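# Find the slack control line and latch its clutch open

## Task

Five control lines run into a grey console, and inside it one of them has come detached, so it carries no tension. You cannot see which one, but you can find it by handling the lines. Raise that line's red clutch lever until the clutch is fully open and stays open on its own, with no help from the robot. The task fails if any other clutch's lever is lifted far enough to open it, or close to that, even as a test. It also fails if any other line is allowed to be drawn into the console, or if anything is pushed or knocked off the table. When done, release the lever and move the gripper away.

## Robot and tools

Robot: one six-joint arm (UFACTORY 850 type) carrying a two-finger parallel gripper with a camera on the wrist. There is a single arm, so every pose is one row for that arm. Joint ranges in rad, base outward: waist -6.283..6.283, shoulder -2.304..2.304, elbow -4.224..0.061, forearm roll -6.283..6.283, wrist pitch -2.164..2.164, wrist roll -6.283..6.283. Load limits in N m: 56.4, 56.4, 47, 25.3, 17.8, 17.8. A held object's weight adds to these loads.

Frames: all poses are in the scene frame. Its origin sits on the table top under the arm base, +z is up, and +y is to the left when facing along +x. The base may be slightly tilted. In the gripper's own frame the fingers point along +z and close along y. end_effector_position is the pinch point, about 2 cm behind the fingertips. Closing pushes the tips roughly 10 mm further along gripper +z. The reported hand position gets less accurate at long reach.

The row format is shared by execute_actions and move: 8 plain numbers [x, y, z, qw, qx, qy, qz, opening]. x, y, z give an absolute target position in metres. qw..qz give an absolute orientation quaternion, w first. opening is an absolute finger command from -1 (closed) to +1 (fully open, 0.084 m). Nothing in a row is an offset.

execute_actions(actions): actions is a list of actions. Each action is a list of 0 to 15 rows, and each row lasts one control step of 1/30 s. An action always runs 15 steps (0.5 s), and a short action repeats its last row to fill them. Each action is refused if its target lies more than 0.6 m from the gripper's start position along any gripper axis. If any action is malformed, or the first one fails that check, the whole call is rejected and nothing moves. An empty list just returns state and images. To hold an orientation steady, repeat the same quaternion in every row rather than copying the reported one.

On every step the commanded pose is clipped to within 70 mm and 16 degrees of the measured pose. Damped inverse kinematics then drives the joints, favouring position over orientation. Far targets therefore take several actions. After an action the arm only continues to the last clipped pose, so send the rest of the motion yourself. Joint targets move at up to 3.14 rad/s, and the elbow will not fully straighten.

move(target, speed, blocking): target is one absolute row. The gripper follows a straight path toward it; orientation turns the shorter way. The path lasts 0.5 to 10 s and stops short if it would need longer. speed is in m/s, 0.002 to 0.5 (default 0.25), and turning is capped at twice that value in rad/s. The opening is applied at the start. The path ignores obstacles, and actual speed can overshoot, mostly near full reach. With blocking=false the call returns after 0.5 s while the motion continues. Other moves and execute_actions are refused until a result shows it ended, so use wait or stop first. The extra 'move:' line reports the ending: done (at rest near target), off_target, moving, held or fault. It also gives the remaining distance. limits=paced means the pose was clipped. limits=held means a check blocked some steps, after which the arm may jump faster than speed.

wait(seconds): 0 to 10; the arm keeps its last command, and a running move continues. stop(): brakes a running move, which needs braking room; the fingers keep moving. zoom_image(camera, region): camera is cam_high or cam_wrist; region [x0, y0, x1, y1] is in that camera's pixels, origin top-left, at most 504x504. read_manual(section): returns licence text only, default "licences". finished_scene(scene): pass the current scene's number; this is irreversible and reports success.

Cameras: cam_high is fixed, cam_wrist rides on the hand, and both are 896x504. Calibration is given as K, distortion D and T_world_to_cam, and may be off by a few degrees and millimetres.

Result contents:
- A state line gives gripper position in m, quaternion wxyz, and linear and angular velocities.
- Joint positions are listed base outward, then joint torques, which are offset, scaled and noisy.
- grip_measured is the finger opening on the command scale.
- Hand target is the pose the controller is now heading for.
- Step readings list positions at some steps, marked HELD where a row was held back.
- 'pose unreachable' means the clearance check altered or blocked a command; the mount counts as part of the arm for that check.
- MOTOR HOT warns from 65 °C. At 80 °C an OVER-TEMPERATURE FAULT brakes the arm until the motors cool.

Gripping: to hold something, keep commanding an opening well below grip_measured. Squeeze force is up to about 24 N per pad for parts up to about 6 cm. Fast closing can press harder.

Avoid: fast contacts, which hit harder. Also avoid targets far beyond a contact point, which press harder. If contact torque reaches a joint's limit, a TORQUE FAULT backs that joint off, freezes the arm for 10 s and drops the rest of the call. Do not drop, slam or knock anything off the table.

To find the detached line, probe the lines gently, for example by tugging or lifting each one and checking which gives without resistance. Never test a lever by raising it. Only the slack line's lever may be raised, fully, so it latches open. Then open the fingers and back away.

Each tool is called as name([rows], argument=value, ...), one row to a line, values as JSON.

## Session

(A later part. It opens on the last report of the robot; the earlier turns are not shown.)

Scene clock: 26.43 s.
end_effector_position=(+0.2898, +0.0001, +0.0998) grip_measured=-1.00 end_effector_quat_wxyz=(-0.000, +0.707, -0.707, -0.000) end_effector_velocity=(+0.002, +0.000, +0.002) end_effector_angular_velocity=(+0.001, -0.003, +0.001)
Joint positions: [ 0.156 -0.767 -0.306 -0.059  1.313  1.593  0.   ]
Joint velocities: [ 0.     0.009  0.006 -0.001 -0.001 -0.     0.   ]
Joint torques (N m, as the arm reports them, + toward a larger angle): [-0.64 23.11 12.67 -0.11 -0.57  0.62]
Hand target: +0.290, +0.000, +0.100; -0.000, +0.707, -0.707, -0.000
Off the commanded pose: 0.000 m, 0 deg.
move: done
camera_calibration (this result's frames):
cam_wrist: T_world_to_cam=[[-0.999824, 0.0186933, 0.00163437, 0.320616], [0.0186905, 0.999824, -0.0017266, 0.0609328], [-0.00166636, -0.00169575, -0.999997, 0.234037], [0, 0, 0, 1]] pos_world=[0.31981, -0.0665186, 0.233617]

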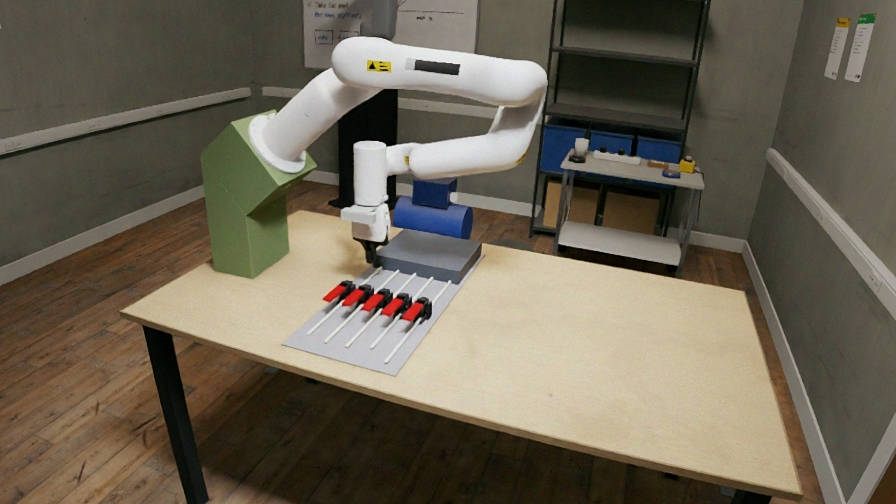

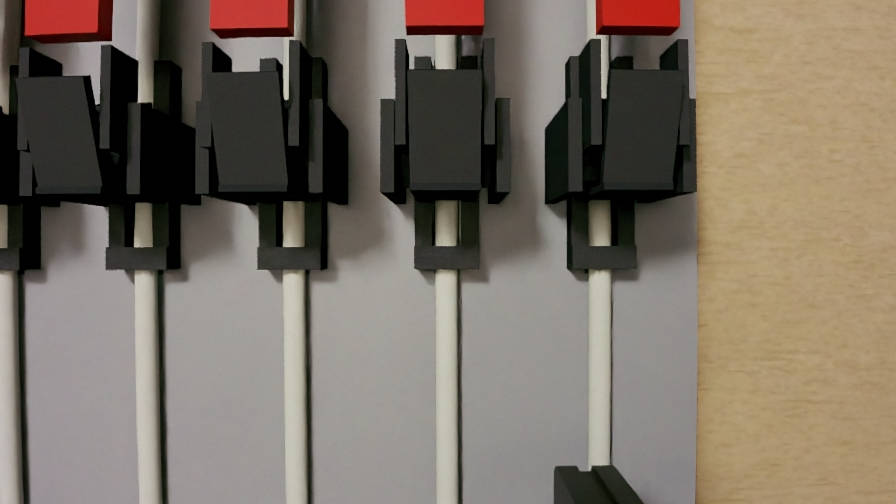

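move(target=[0.49,-0.19,0.12,0,0.7071,-0.7071,0,-0.1])

move(target=[0.49,-0.19,0.065,0,0.7071,-0.7071,0,-0.1], speed=0.07)

move(target=[0.49,-0.19,0.065,0,0.7071,-0.7071,0,-0.65])

move(target=[0.49,-0.183,0.103,0,0.7071,-0.7071,0,-0.65], speed=0.05)

move(target=[0.49,-0.158,0.136,0,0.7071,-0.7071,0,-0.65], speed=0.05)

move(target=[0.49,-0.195,0.13,0,0.7071,-0.7071,0,-0.2], speed=0.06)

Scene clock: 34.03 s.
end_effector_position=(+0.4893, -0.1896, +0.1200) grip_measured=-0.11 end_effector_quat_wxyz=(-0.000, +0.707, -0.708, +0.000) end_effector_velocity=(+0.003, -0.001, -0.000) end_effector_angular_velocity=(+0.009, -0.002, -0.002)
Joint positions: [-0.359 -0.367 -0.614 -0.754  0.659  1.853  0.039]
Joint velocities: [-0.005 -0.002 -0.01  -0.027 -0.     0.024  0.   ]
Joint torques (N m, as the arm reports them, + toward a larger angle): [-9.3  28.89  1.25  0.63 -0.65  0.43]
Hand target: +0.490, -0.190, +0.120; -0.000, +0.706, -0.708, -0.000
Off the commanded pose: 0.001 m, 0 deg.
move: done
camera_calibration (this result's frames):
cam_wrist: T_world_to_cam=[[-0.999794, 0.0202589, 0.00107485, 0.52397], [0.0202569, 0.999793, -0.00185451, 0.246089], [-0.00111219, -0.00183236, -0.999998, 0.253934], [0, 0, 0, 1]] pos_world=[0.51916, -0.256188, 0.253826]

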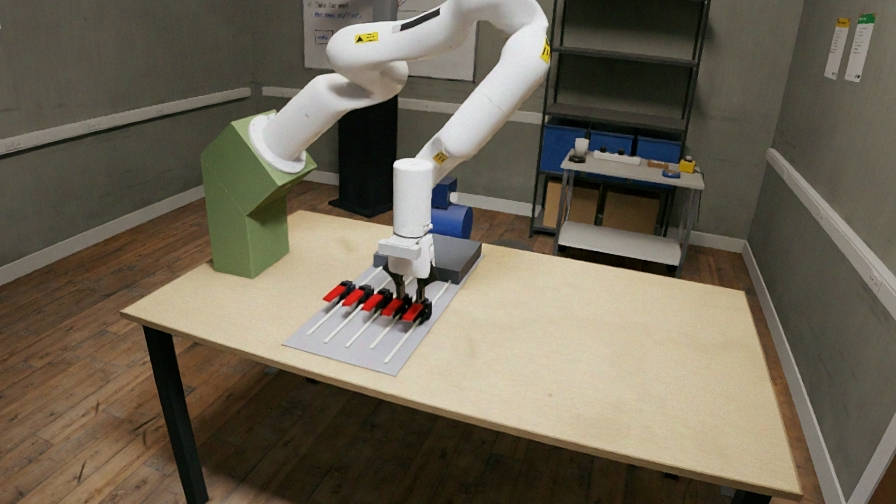

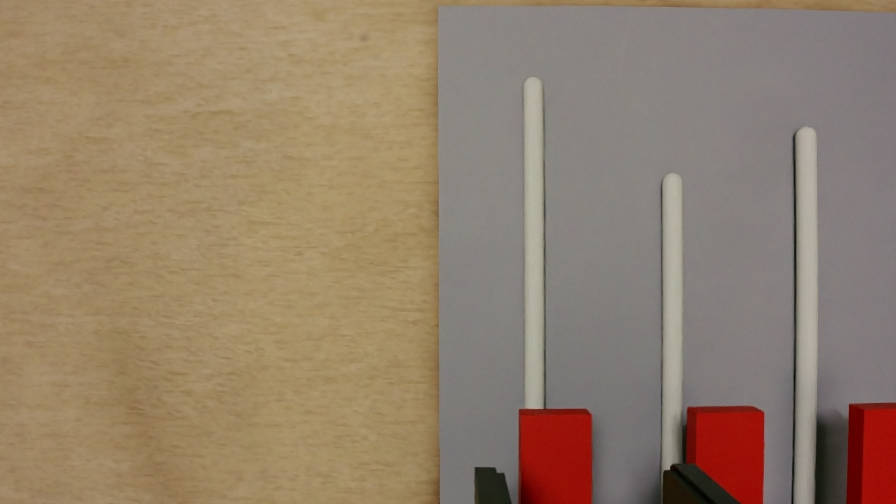

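Scene clock: 35.27 s.
end_effector_position=(+0.4900, -0.1901, +0.0653) grip_measured=-0.11 end_effector_quat_wxyz=(+0.000, +0.707, -0.707, -0.000) end_effector_velocity=(+0.000, -0.000, -0.002) end_effector_angular_velocity=(-0.000, +0.000, +0.001)
Joint positions: [-0.305 -0.515 -0.719 -0.655  0.684  1.791  0.039]
Joint velocities: [ 0.001 -0.004 -0.004  0.003 -0.    -0.002 -0.   ]
Joint torques (N m, as the arm reports them, + toward a larger angle): [-9.12 30.88  1.98  0.11 -0.75  0.58]
Hand target: +0.490, -0.190, +0.065; +0.000, +0.707, -0.707, -0.000
Off the commanded pose: 0.000 m, 0 deg.
move: done
camera_calibration (this result's frames):
cam_wrist: T_world_to_cam=[[-0.999828, 0.0184822, 0.00176284, 0.524353], [0.0184791, 0.999828, -0.00176343, 0.247397], [-0.00179513, -0.00173055, -0.999997, 0.199603], [0, 0, 0, 1]] pos_world=[0.520049, -0.2567, 0.199114]

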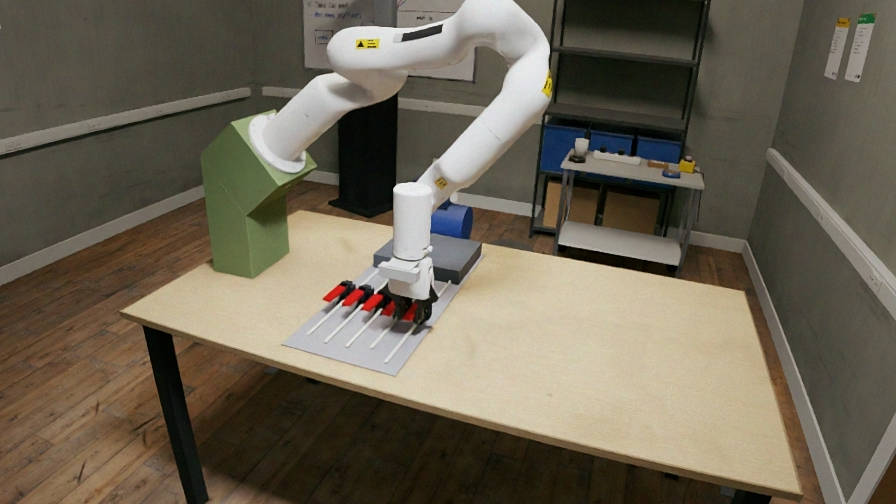

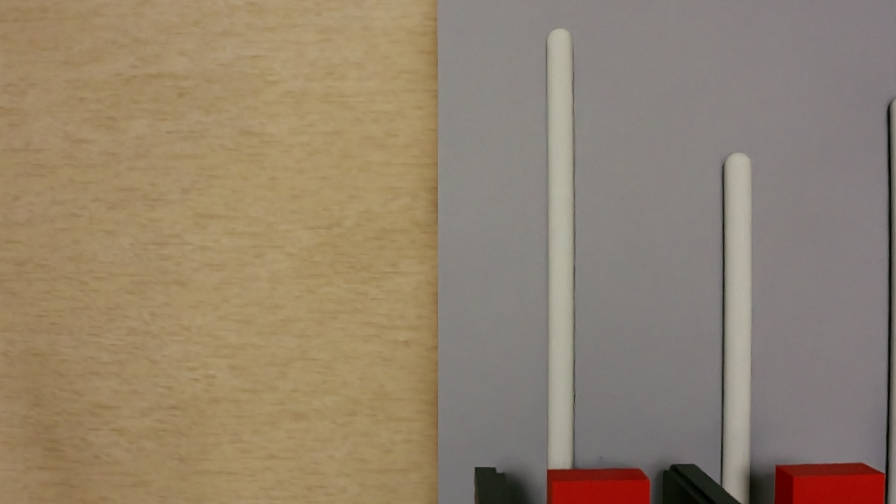

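Scene clock: 35.97 s.
end_effector_position=(+0.4894, -0.1901, +0.0651) grip_measured=-0.51 end_effector_quat_wxyz=(+0.001, +0.707, -0.707, -0.000) end_effector_velocity=(-0.000, +0.001, +0.000) end_effector_angular_velocity=(+0.001, +0.002, +0.001)
Joint positions: [-0.305 -0.516 -0.718 -0.655  0.683  1.791  0.022]
Joint velocities: [ 0.001  0.     0.001 -0.    -0.001 -0.     0.   ]
Joint torques (N m, as the arm reports them, + toward a larger angle): [-5.27 31.98 -1.94 -0.11  1.09  0.23]
Hand target: +0.490, -0.190, +0.065; +0.000, +0.707, -0.707, -0.000
Off the commanded pose: 0.001 m, 0 deg.
move: done
camera_calibration (this result's frames):
cam_wrist: T_world_to_cam=[[-0.999816, 0.0189398, 0.0030401, 0.523762], [0.0189335, 0.999819, -0.00206147, 0.247169], [-0.0030786, -0.00200353, -0.999993, 0.200011], [0, 0, 0, 1]] pos_world=[0.519601, -0.256643, 0.198927]

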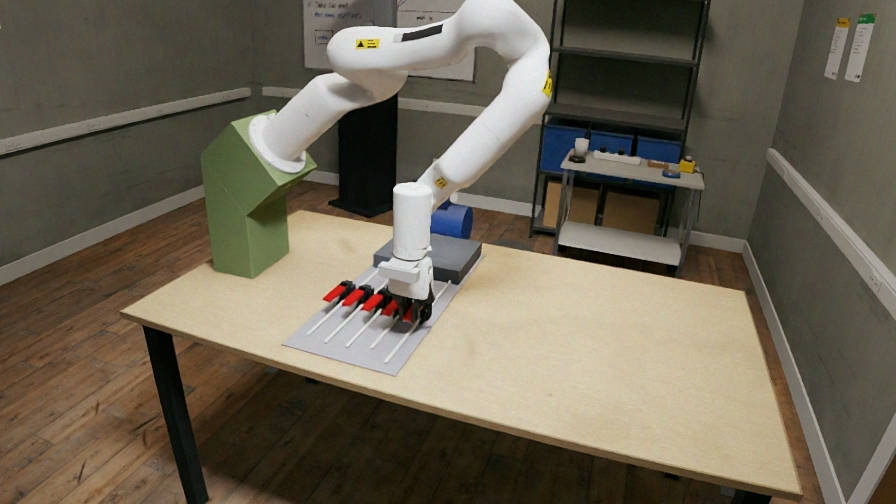

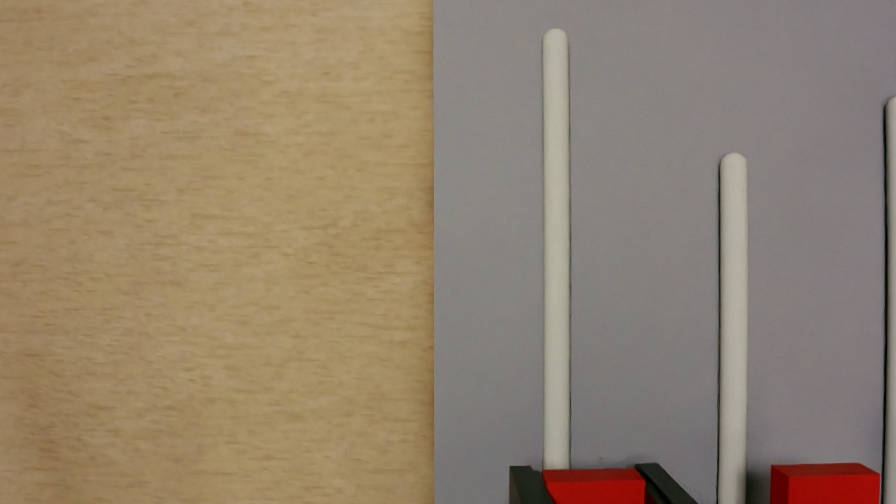

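Scene clock: 37.13 s.
end_effector_position=(+0.4897, -0.1827, +0.1027) grip_measured=-0.51 end_effector_quat_wxyz=(+0.000, +0.707, -0.707, -0.000) end_effector_velocity=(+0.000, +0.000, +0.002) end_effector_angular_velocity=(-0.001, +0.001, -0.001)
Joint positions: [-0.325 -0.408 -0.636 -0.7    0.667  1.823  0.022]
Joint velocities: [-0.001  0.006  0.004 -0.003 -0.003  0.004 -0.   ]
Joint torques (N m, as the arm reports them, + toward a larger angle): [-22.32  38.41  -8.1    5.1   -0.2    0.38]
Hand target: +0.490, -0.183, +0.103; -0.000, +0.707, -0.707, +0.000
Off the commanded pose: 0.001 m, 0 deg.
move: done
camera_calibration (this result's frames):
cam_wrist: T_world_to_cam=[[-0.999829, 0.0183564, 0.00226442, 0.523735], [0.0183534, 0.999831, -0.00133425, 0.240041], [-0.00228853, -0.00129246, -0.999997, 0.237349], [0, 0, 0, 1]] pos_world=[0.519783, -0.249308, 0.236483]

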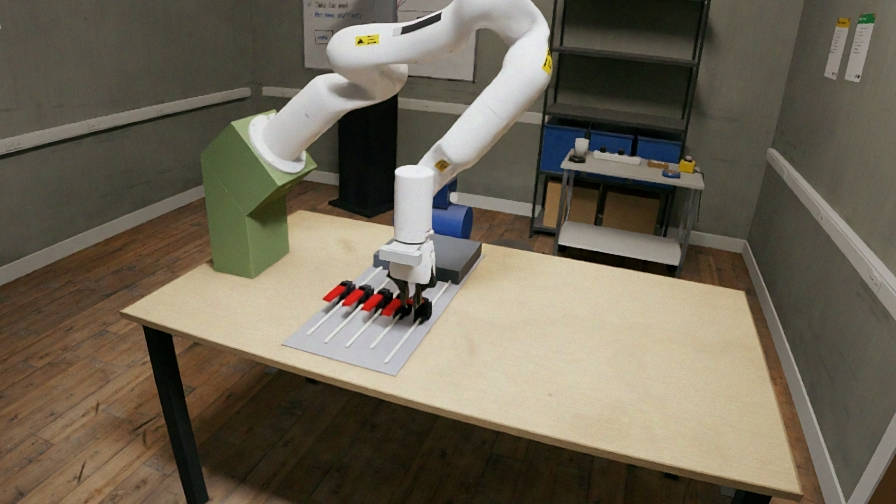

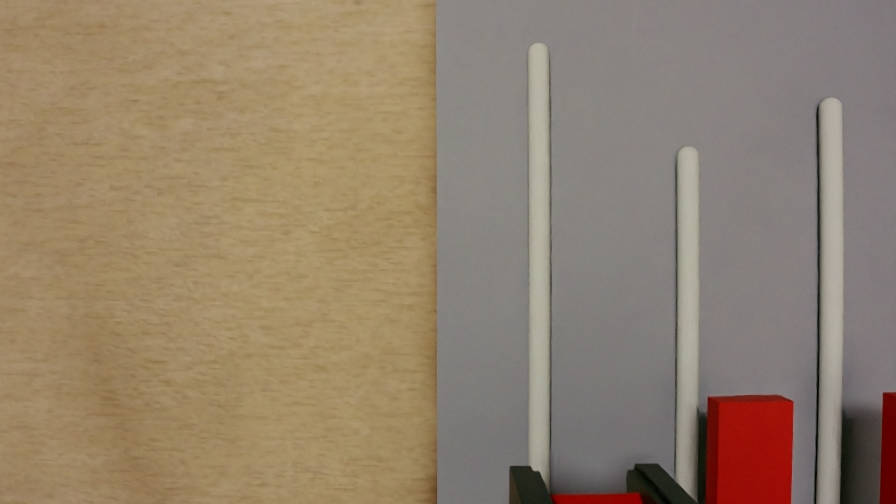

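Scene clock: 38.37 s.
end_effector_position=(+0.4898, -0.1581, +0.1358) grip_measured=-0.51 end_effector_quat_wxyz=(+0.000, +0.707, -0.707, -0.000) end_effector_velocity=(-0.001, +0.000, +0.002) end_effector_angular_velocity=(-0.001, +0.002, -0.001)
Joint positions: [-0.303 -0.288 -0.545 -0.695  0.642  1.845  0.022]
Joint velocities: [-0.     0.006  0.004 -0.001 -0.004  0.002 -0.   ]
Joint torques (N m, as the arm reports them, + toward a larger angle): [-17.37  40.85  -6.23   2.62   0.76   0.58]
Hand target: +0.490, -0.158, +0.136; -0.000, +0.707, -0.707, +0.000
Off the commanded pose: 0.000 m, 0 deg.
move: done
camera_calibration (this result's frames):
cam_wrist: T_world_to_cam=[[-0.999824, 0.0186369, 0.00202135, 0.523429], [0.0186334, 0.999825, -0.00175641, 0.21541], [-0.00205373, -0.00171844, -0.999996, 0.270272], [0, 0, 0, 1]] pos_world=[0.519879, -0.224663, 0.269591]

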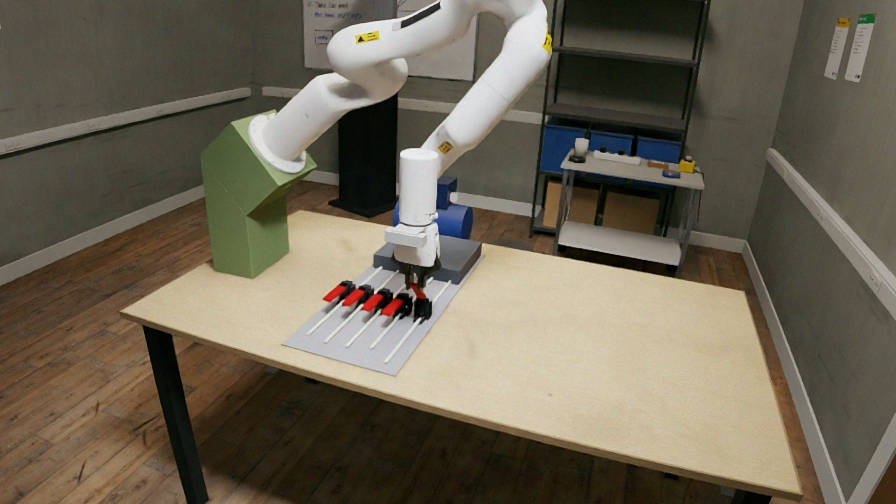

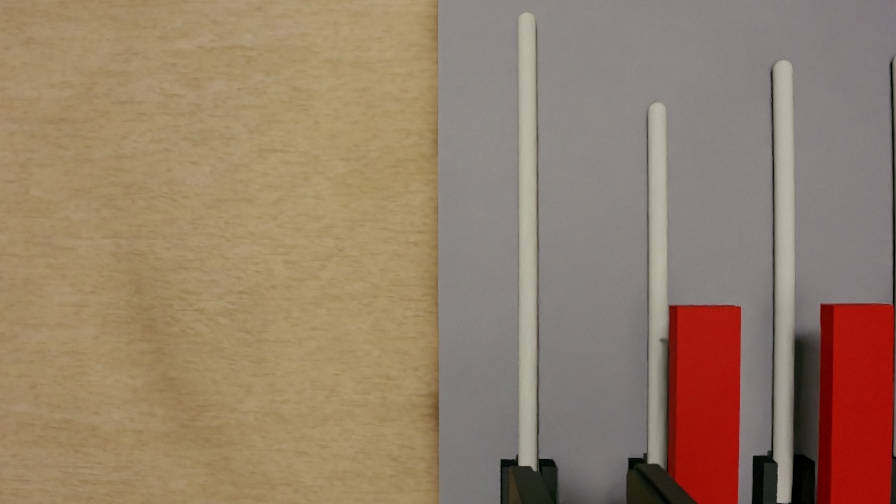

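Scene clock: 39.40 s.
end_effector_position=(+0.4900, -0.1947, +0.1301) grip_measured=-0.22 end_effector_quat_wxyz=(-0.000, +0.707, -0.707, +0.000) end_effector_velocity=(-0.001, -0.001, -0.001) end_effector_angular_velocity=(+0.004, +0.002, +0.000)
Joint positions: [-0.38  -0.343 -0.605 -0.794  0.652  1.875  0.035]
Joint velocities: [-0.004 -0.005 -0.003 -0.01   0.001  0.004 -0.   ]
Joint torques (N m, as the arm reports them, + toward a larger angle): [-8.38 30.13  1.68  0.18 -0.59  0.53]
Hand target: +0.490, -0.195, +0.130; -0.000, +0.707, -0.707, +0.000
Off the commanded pose: 0.000 m, 0 deg.
move: done
camera_calibration (this result's frames):
cam_wrist: T_world_to_cam=[[-0.999826, 0.0185686, 0.00148803, 0.524371], [0.0185658, 0.999826, -0.00187783, 0.252121], [-0.00152264, -0.00184987, -0.999997, 0.264255], [0, 0, 0, 1]] pos_world=[0.520001, -0.261325, 0.263948]

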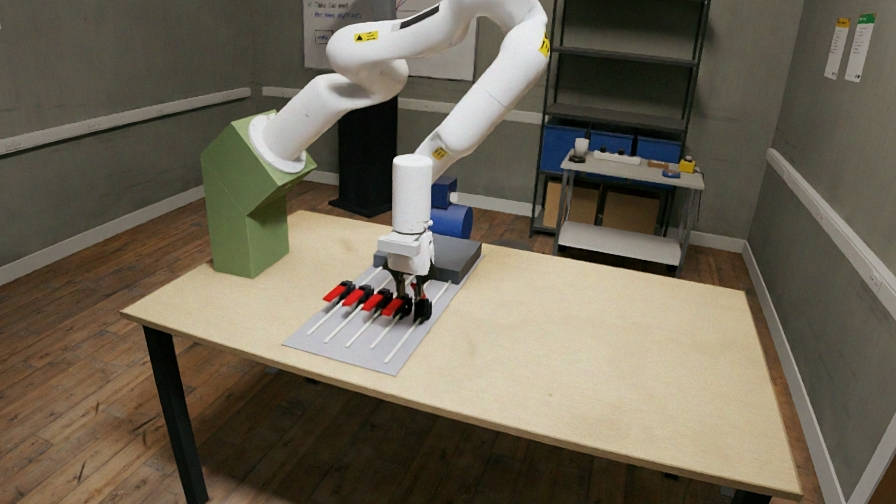

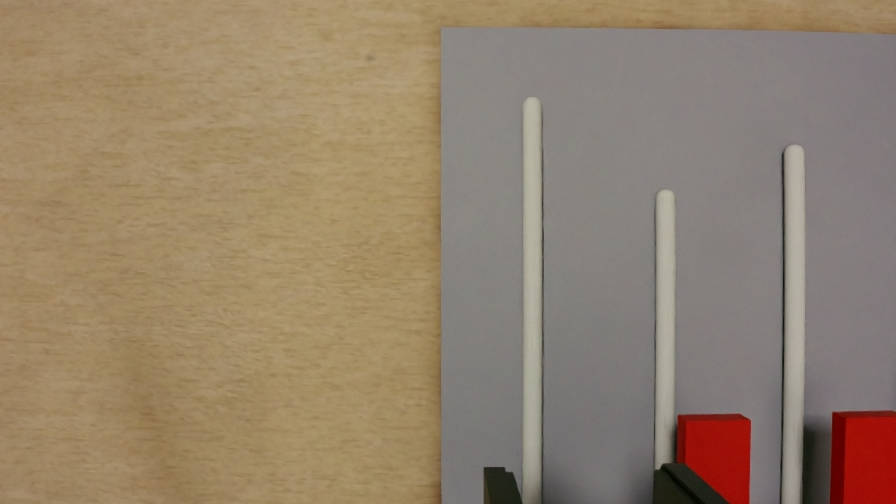

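move(target=[0.49,-0.2,0.112,0,0.7071,-0.7071,0,-1], speed=0.06)

move(target=[0.49,-0.05,0.116,0,0.7071,-0.7071,0,-1], speed=0.05)

move(target=[0.49,-0.03,0.10,0,0.7071,-0.7071,0,-1], speed=0.04)

move(target=[0.49,-0.02,0.076,0,0.7071,-0.7071,0,-1], speed=0.03)

move(target=[0.49,-0.02,0.22,0,0.7071,-0.7071,0,-1], speed=0.2)

Scene clock: 47.53 s.
end_effector_position=(+0.4900, -0.2000, +0.1122) grip_measured=-1.00 end_effector_quat_wxyz=(+0.000, +0.707, -0.707, -0.000) end_effector_velocity=(+0.001, -0.001, -0.002) end_effector_angular_velocity=(-0.001, -0.001, -0.000)
Joint positions: [-0.372 -0.398 -0.644 -0.77   0.662  1.854  0.   ]
Joint velocities: [ 0.002 -0.006 -0.005  0.004  0.001 -0.002  0.   ]
Joint torques (N m, as the arm reports them, + toward a larger angle): [-9.07 30.18  1.83  0.29 -0.65  0.63]
Hand target: +0.490, -0.200, +0.112; +0.000, +0.707, -0.707, -0.000
Off the commanded pose: 0.000 m, 0 deg.
move: done
camera_calibration (this result's frames):
cam_wrist: T_world_to_cam=[[-0.999827, 0.018537, 0.00168733, 0.524463], [0.018534, 0.999827, -0.00175483, 0.25732], [-0.00171956, -0.00172325, -0.999997, 0.246508], [0, 0, 0, 1]] pos_world=[0.520027, -0.266572, 0.246074]

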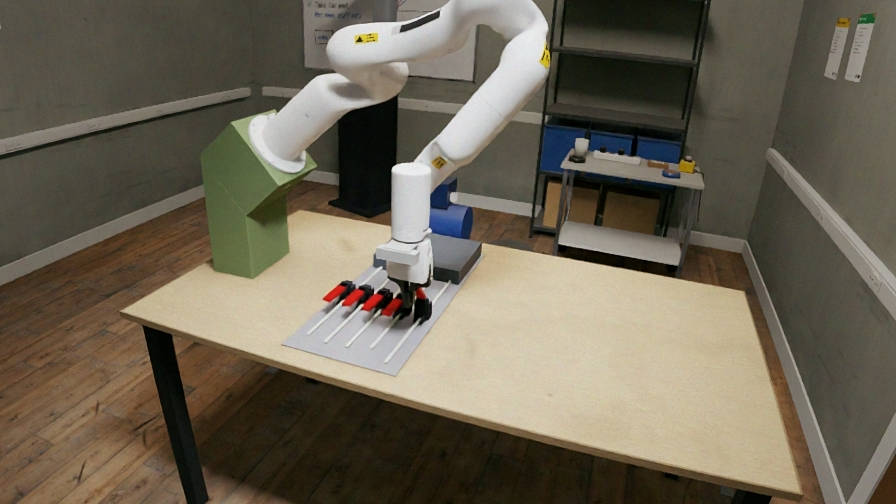

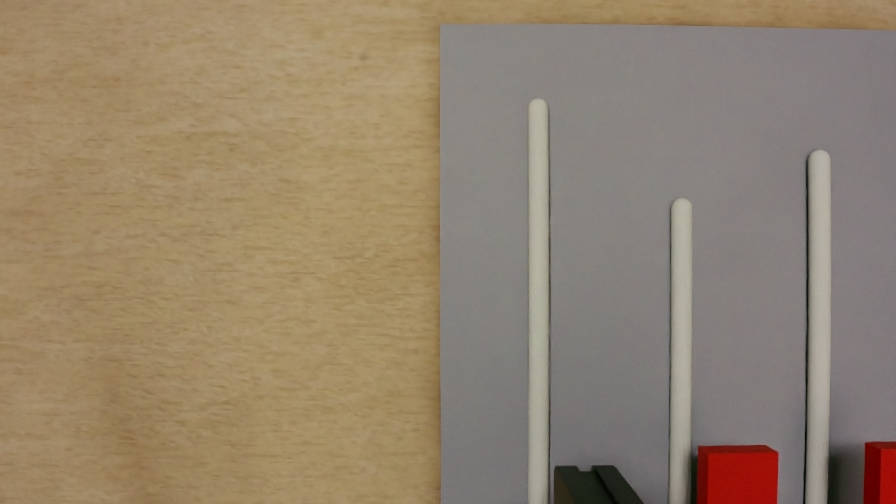

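Scene clock: 50.93 s.
end_effector_position=(+0.4900, -0.0504, +0.1159) grip_measured=-1.00 end_effector_quat_wxyz=(+0.000, +0.707, -0.707, -0.000) end_effector_velocity=(+0.001, +0.002, -0.000) end_effector_angular_velocity=(-0.001, -0.002, +0.001)
Joint positions: [ 0.001 -0.27  -0.485 -0.291  0.645  1.708  0.   ]
Joint velocities: [ 0.006  0.001  0.001  0.01   0.001 -0.004  0.   ]
Joint torques (N m, as the arm reports them, + toward a larger angle): [-0.98 29.57  3.68 -0.43 -0.55  0.52]
Hand target: +0.490, -0.050, +0.116; +0.000, +0.707, -0.707, -0.000
Off the commanded pose: 0.000 m, 0 deg.
move: done
camera_calibration (this result's frames):
cam_wrist: T_world_to_cam=[[-0.99983, 0.0183312, 0.00218556, 0.521573], [0.0183279, 0.999831, -0.00154095, 0.107834], [-0.00221344, -0.00150063, -0.999996, 0.250662], [0, 0, 0, 1]] pos_world=[0.520062, -0.117001, 0.249687]

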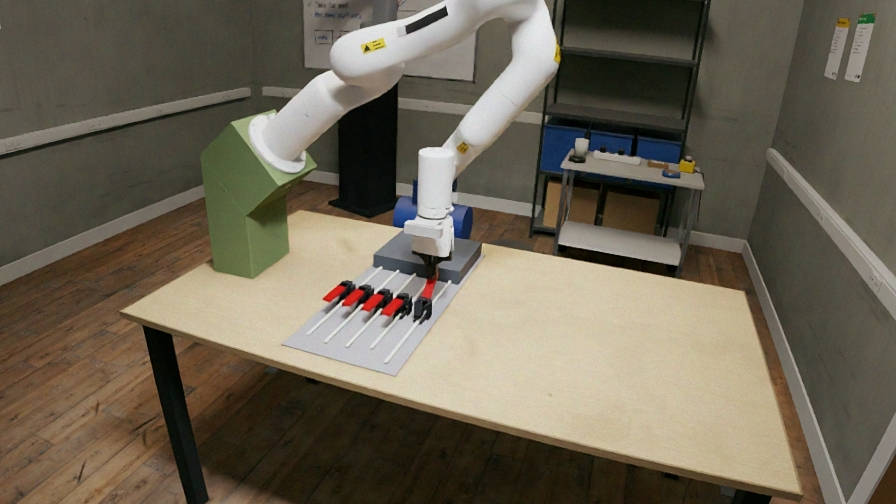

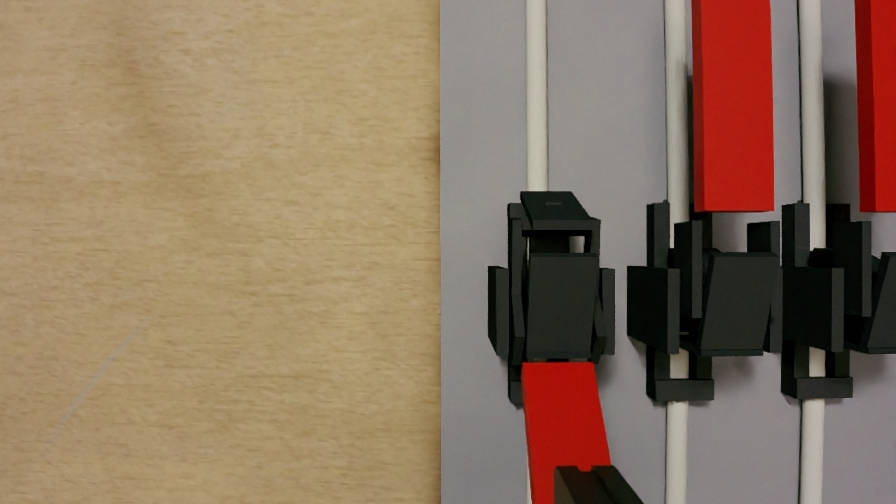

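Scene clock: 51.93 s.
end_effector_position=(+0.4900, -0.0302, +0.1001) grip_measured=-1.00 end_effector_quat_wxyz=(+0.000, +0.707, -0.707, -0.000) end_effector_velocity=(+0.001, +0.001, -0.001) end_effector_angular_velocity=(-0.003, -0.002, -0.001)
Joint positions: [ 0.066 -0.313 -0.508 -0.204  0.661  1.679  0.   ]
Joint velocities: [ 0.004 -0.003 -0.004  0.009  0.001 -0.004  0.   ]
Joint torques (N m, as the arm reports them, + toward a larger angle): [-1.77 30.46  2.46  0.26 -0.56  0.54]
Hand target: +0.490, -0.030, +0.100; +0.000, +0.707, -0.707, -0.000
Off the commanded pose: 0.000 m, 0 deg.
move: done
camera_calibration (this result's frames):
cam_wrist: T_world_to_cam=[[-0.999828, 0.0184792, 0.00178319, 0.521317], [0.0184762, 0.999828, -0.00167283, 0.0875969], [-0.00181379, -0.0016396, -0.999997, 0.234763], [0, 0, 0, 1]] pos_world=[0.520035, -0.0968305, 0.233979]

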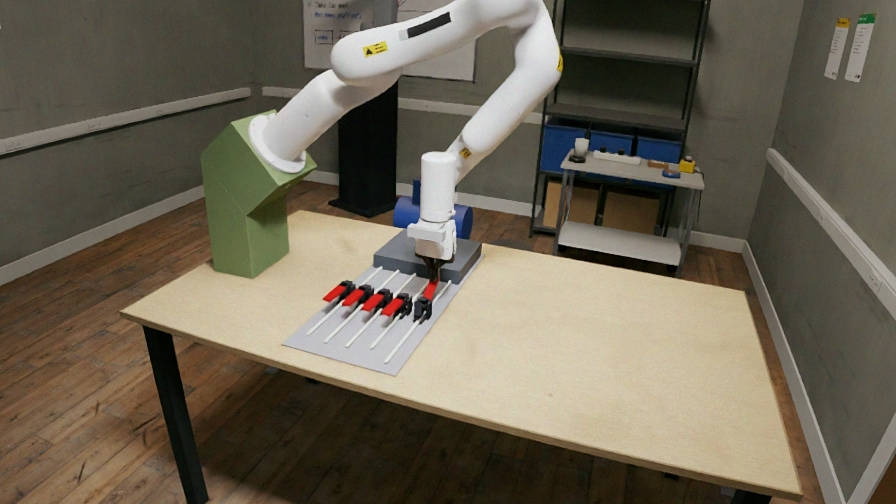

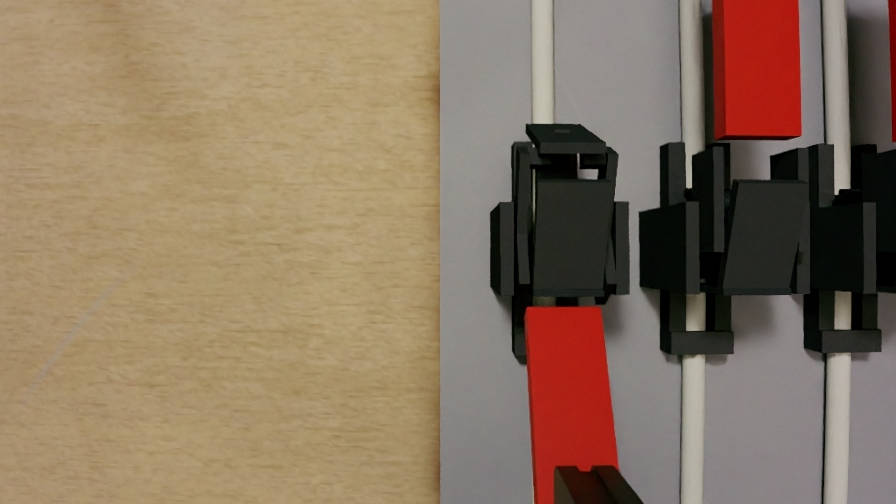

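Scene clock: 53.17 s.
end_effector_position=(+0.4900, -0.0201, +0.0762) grip_measured=-1.00 end_effector_quat_wxyz=(+0.000, +0.707, -0.707, -0.000) end_effector_velocity=(-0.001, +0.000, -0.001) end_effector_angular_velocity=(-0.001, +0.001, -0.000)
Joint positions: [ 0.101 -0.386 -0.555 -0.156  0.685  1.662  0.   ]
Joint velocities: [ 0.002 -0.004 -0.002  0.003  0.001 -0.001  0.   ]
Joint torques (N m, as the arm reports them, + toward a larger angle): [ 0.08 31.33  3.76 -0.06 -0.48  0.63]
Hand target: +0.490, -0.020, +0.076; +0.000, +0.707, -0.707, +0.000
Off the commanded pose: 0.000 m, 0 deg.
move: done
camera_calibration (this result's frames):
cam_wrist: T_world_to_cam=[[-0.999828, 0.0184836, 0.00170696, 0.521201], [0.0184806, 0.999828, -0.00176848, 0.0774564], [-0.00173935, -0.00173663, -0.999997, 0.210765], [0, 0, 0, 1]] pos_world=[0.520046, -0.0867107, 0.210011]

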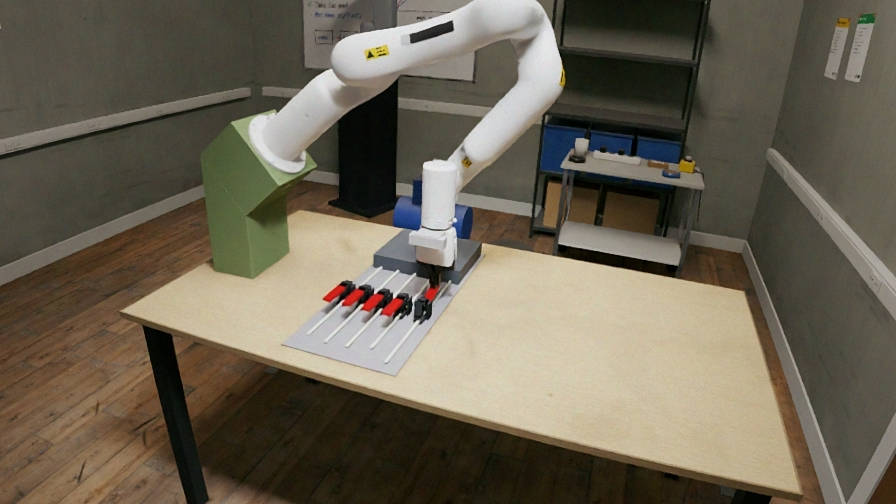

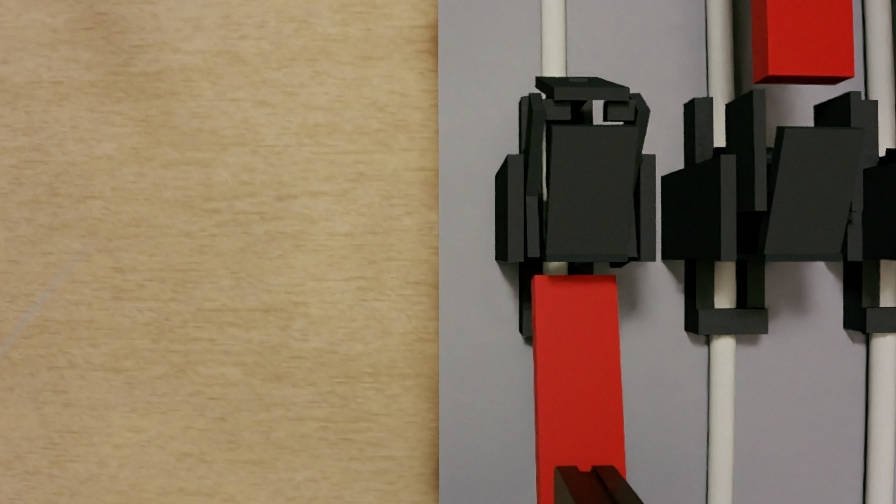

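Scene clock: 54.57 s.
end_effector_position=(+0.4898, -0.0197, +0.2196) grip_measured=-1.00 end_effector_quat_wxyz=(+0.000, +0.707, -0.707, +0.000) end_effector_velocity=(-0.000, -0.000, +0.002) end_effector_angular_velocity=(+0.003, +0.002, -0.003)
Joint positions: [ 0.049  0.138 -0.29  -0.329  0.438  1.806  0.   ]
Joint velocities: [-0.005  0.008  0.001 -0.021 -0.007  0.02   0.   ]
Joint torques (N m, as the arm reports them, + toward a larger angle): [-0.68 26.37 -0.5   0.32 -0.57  0.42]
Hand target: +0.490, -0.020, +0.220; -0.000, +0.707, -0.707, -0.000
Off the commanded pose: 0.001 m, 0 deg.
move: done
camera_calibration (this result's frames):
cam_wrist: T_world_to_cam=[[-0.99982, 0.0189127, 0.00146368, 0.520808], [0.0189097, 0.999819, -0.00199413, 0.0771654], [-0.00150113, -0.00196609, -0.999997, 0.354064], [0, 0, 0, 1]] pos_world=[0.519786, -0.0863051, 0.353455]

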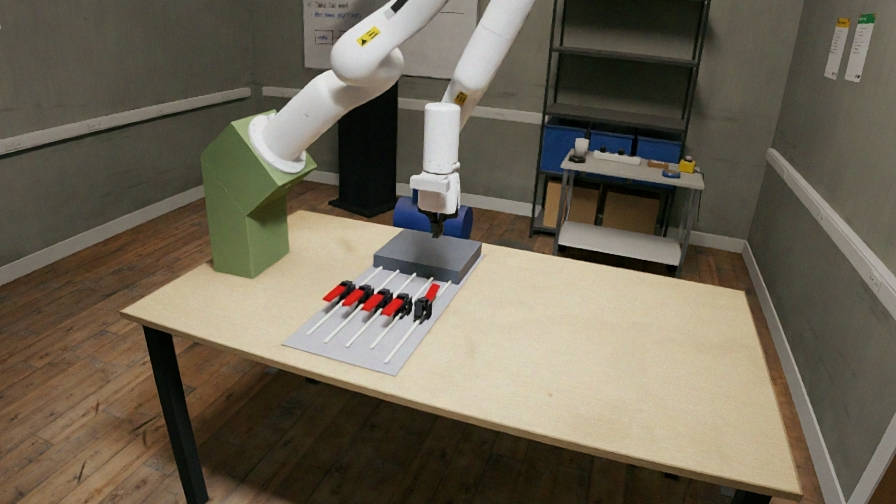

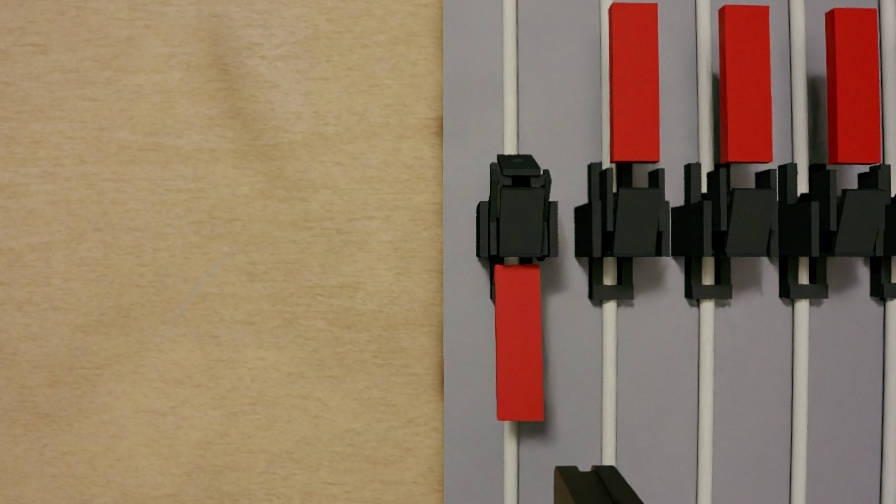

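finished_scene(scene=2)

The scene is finished: the task was done.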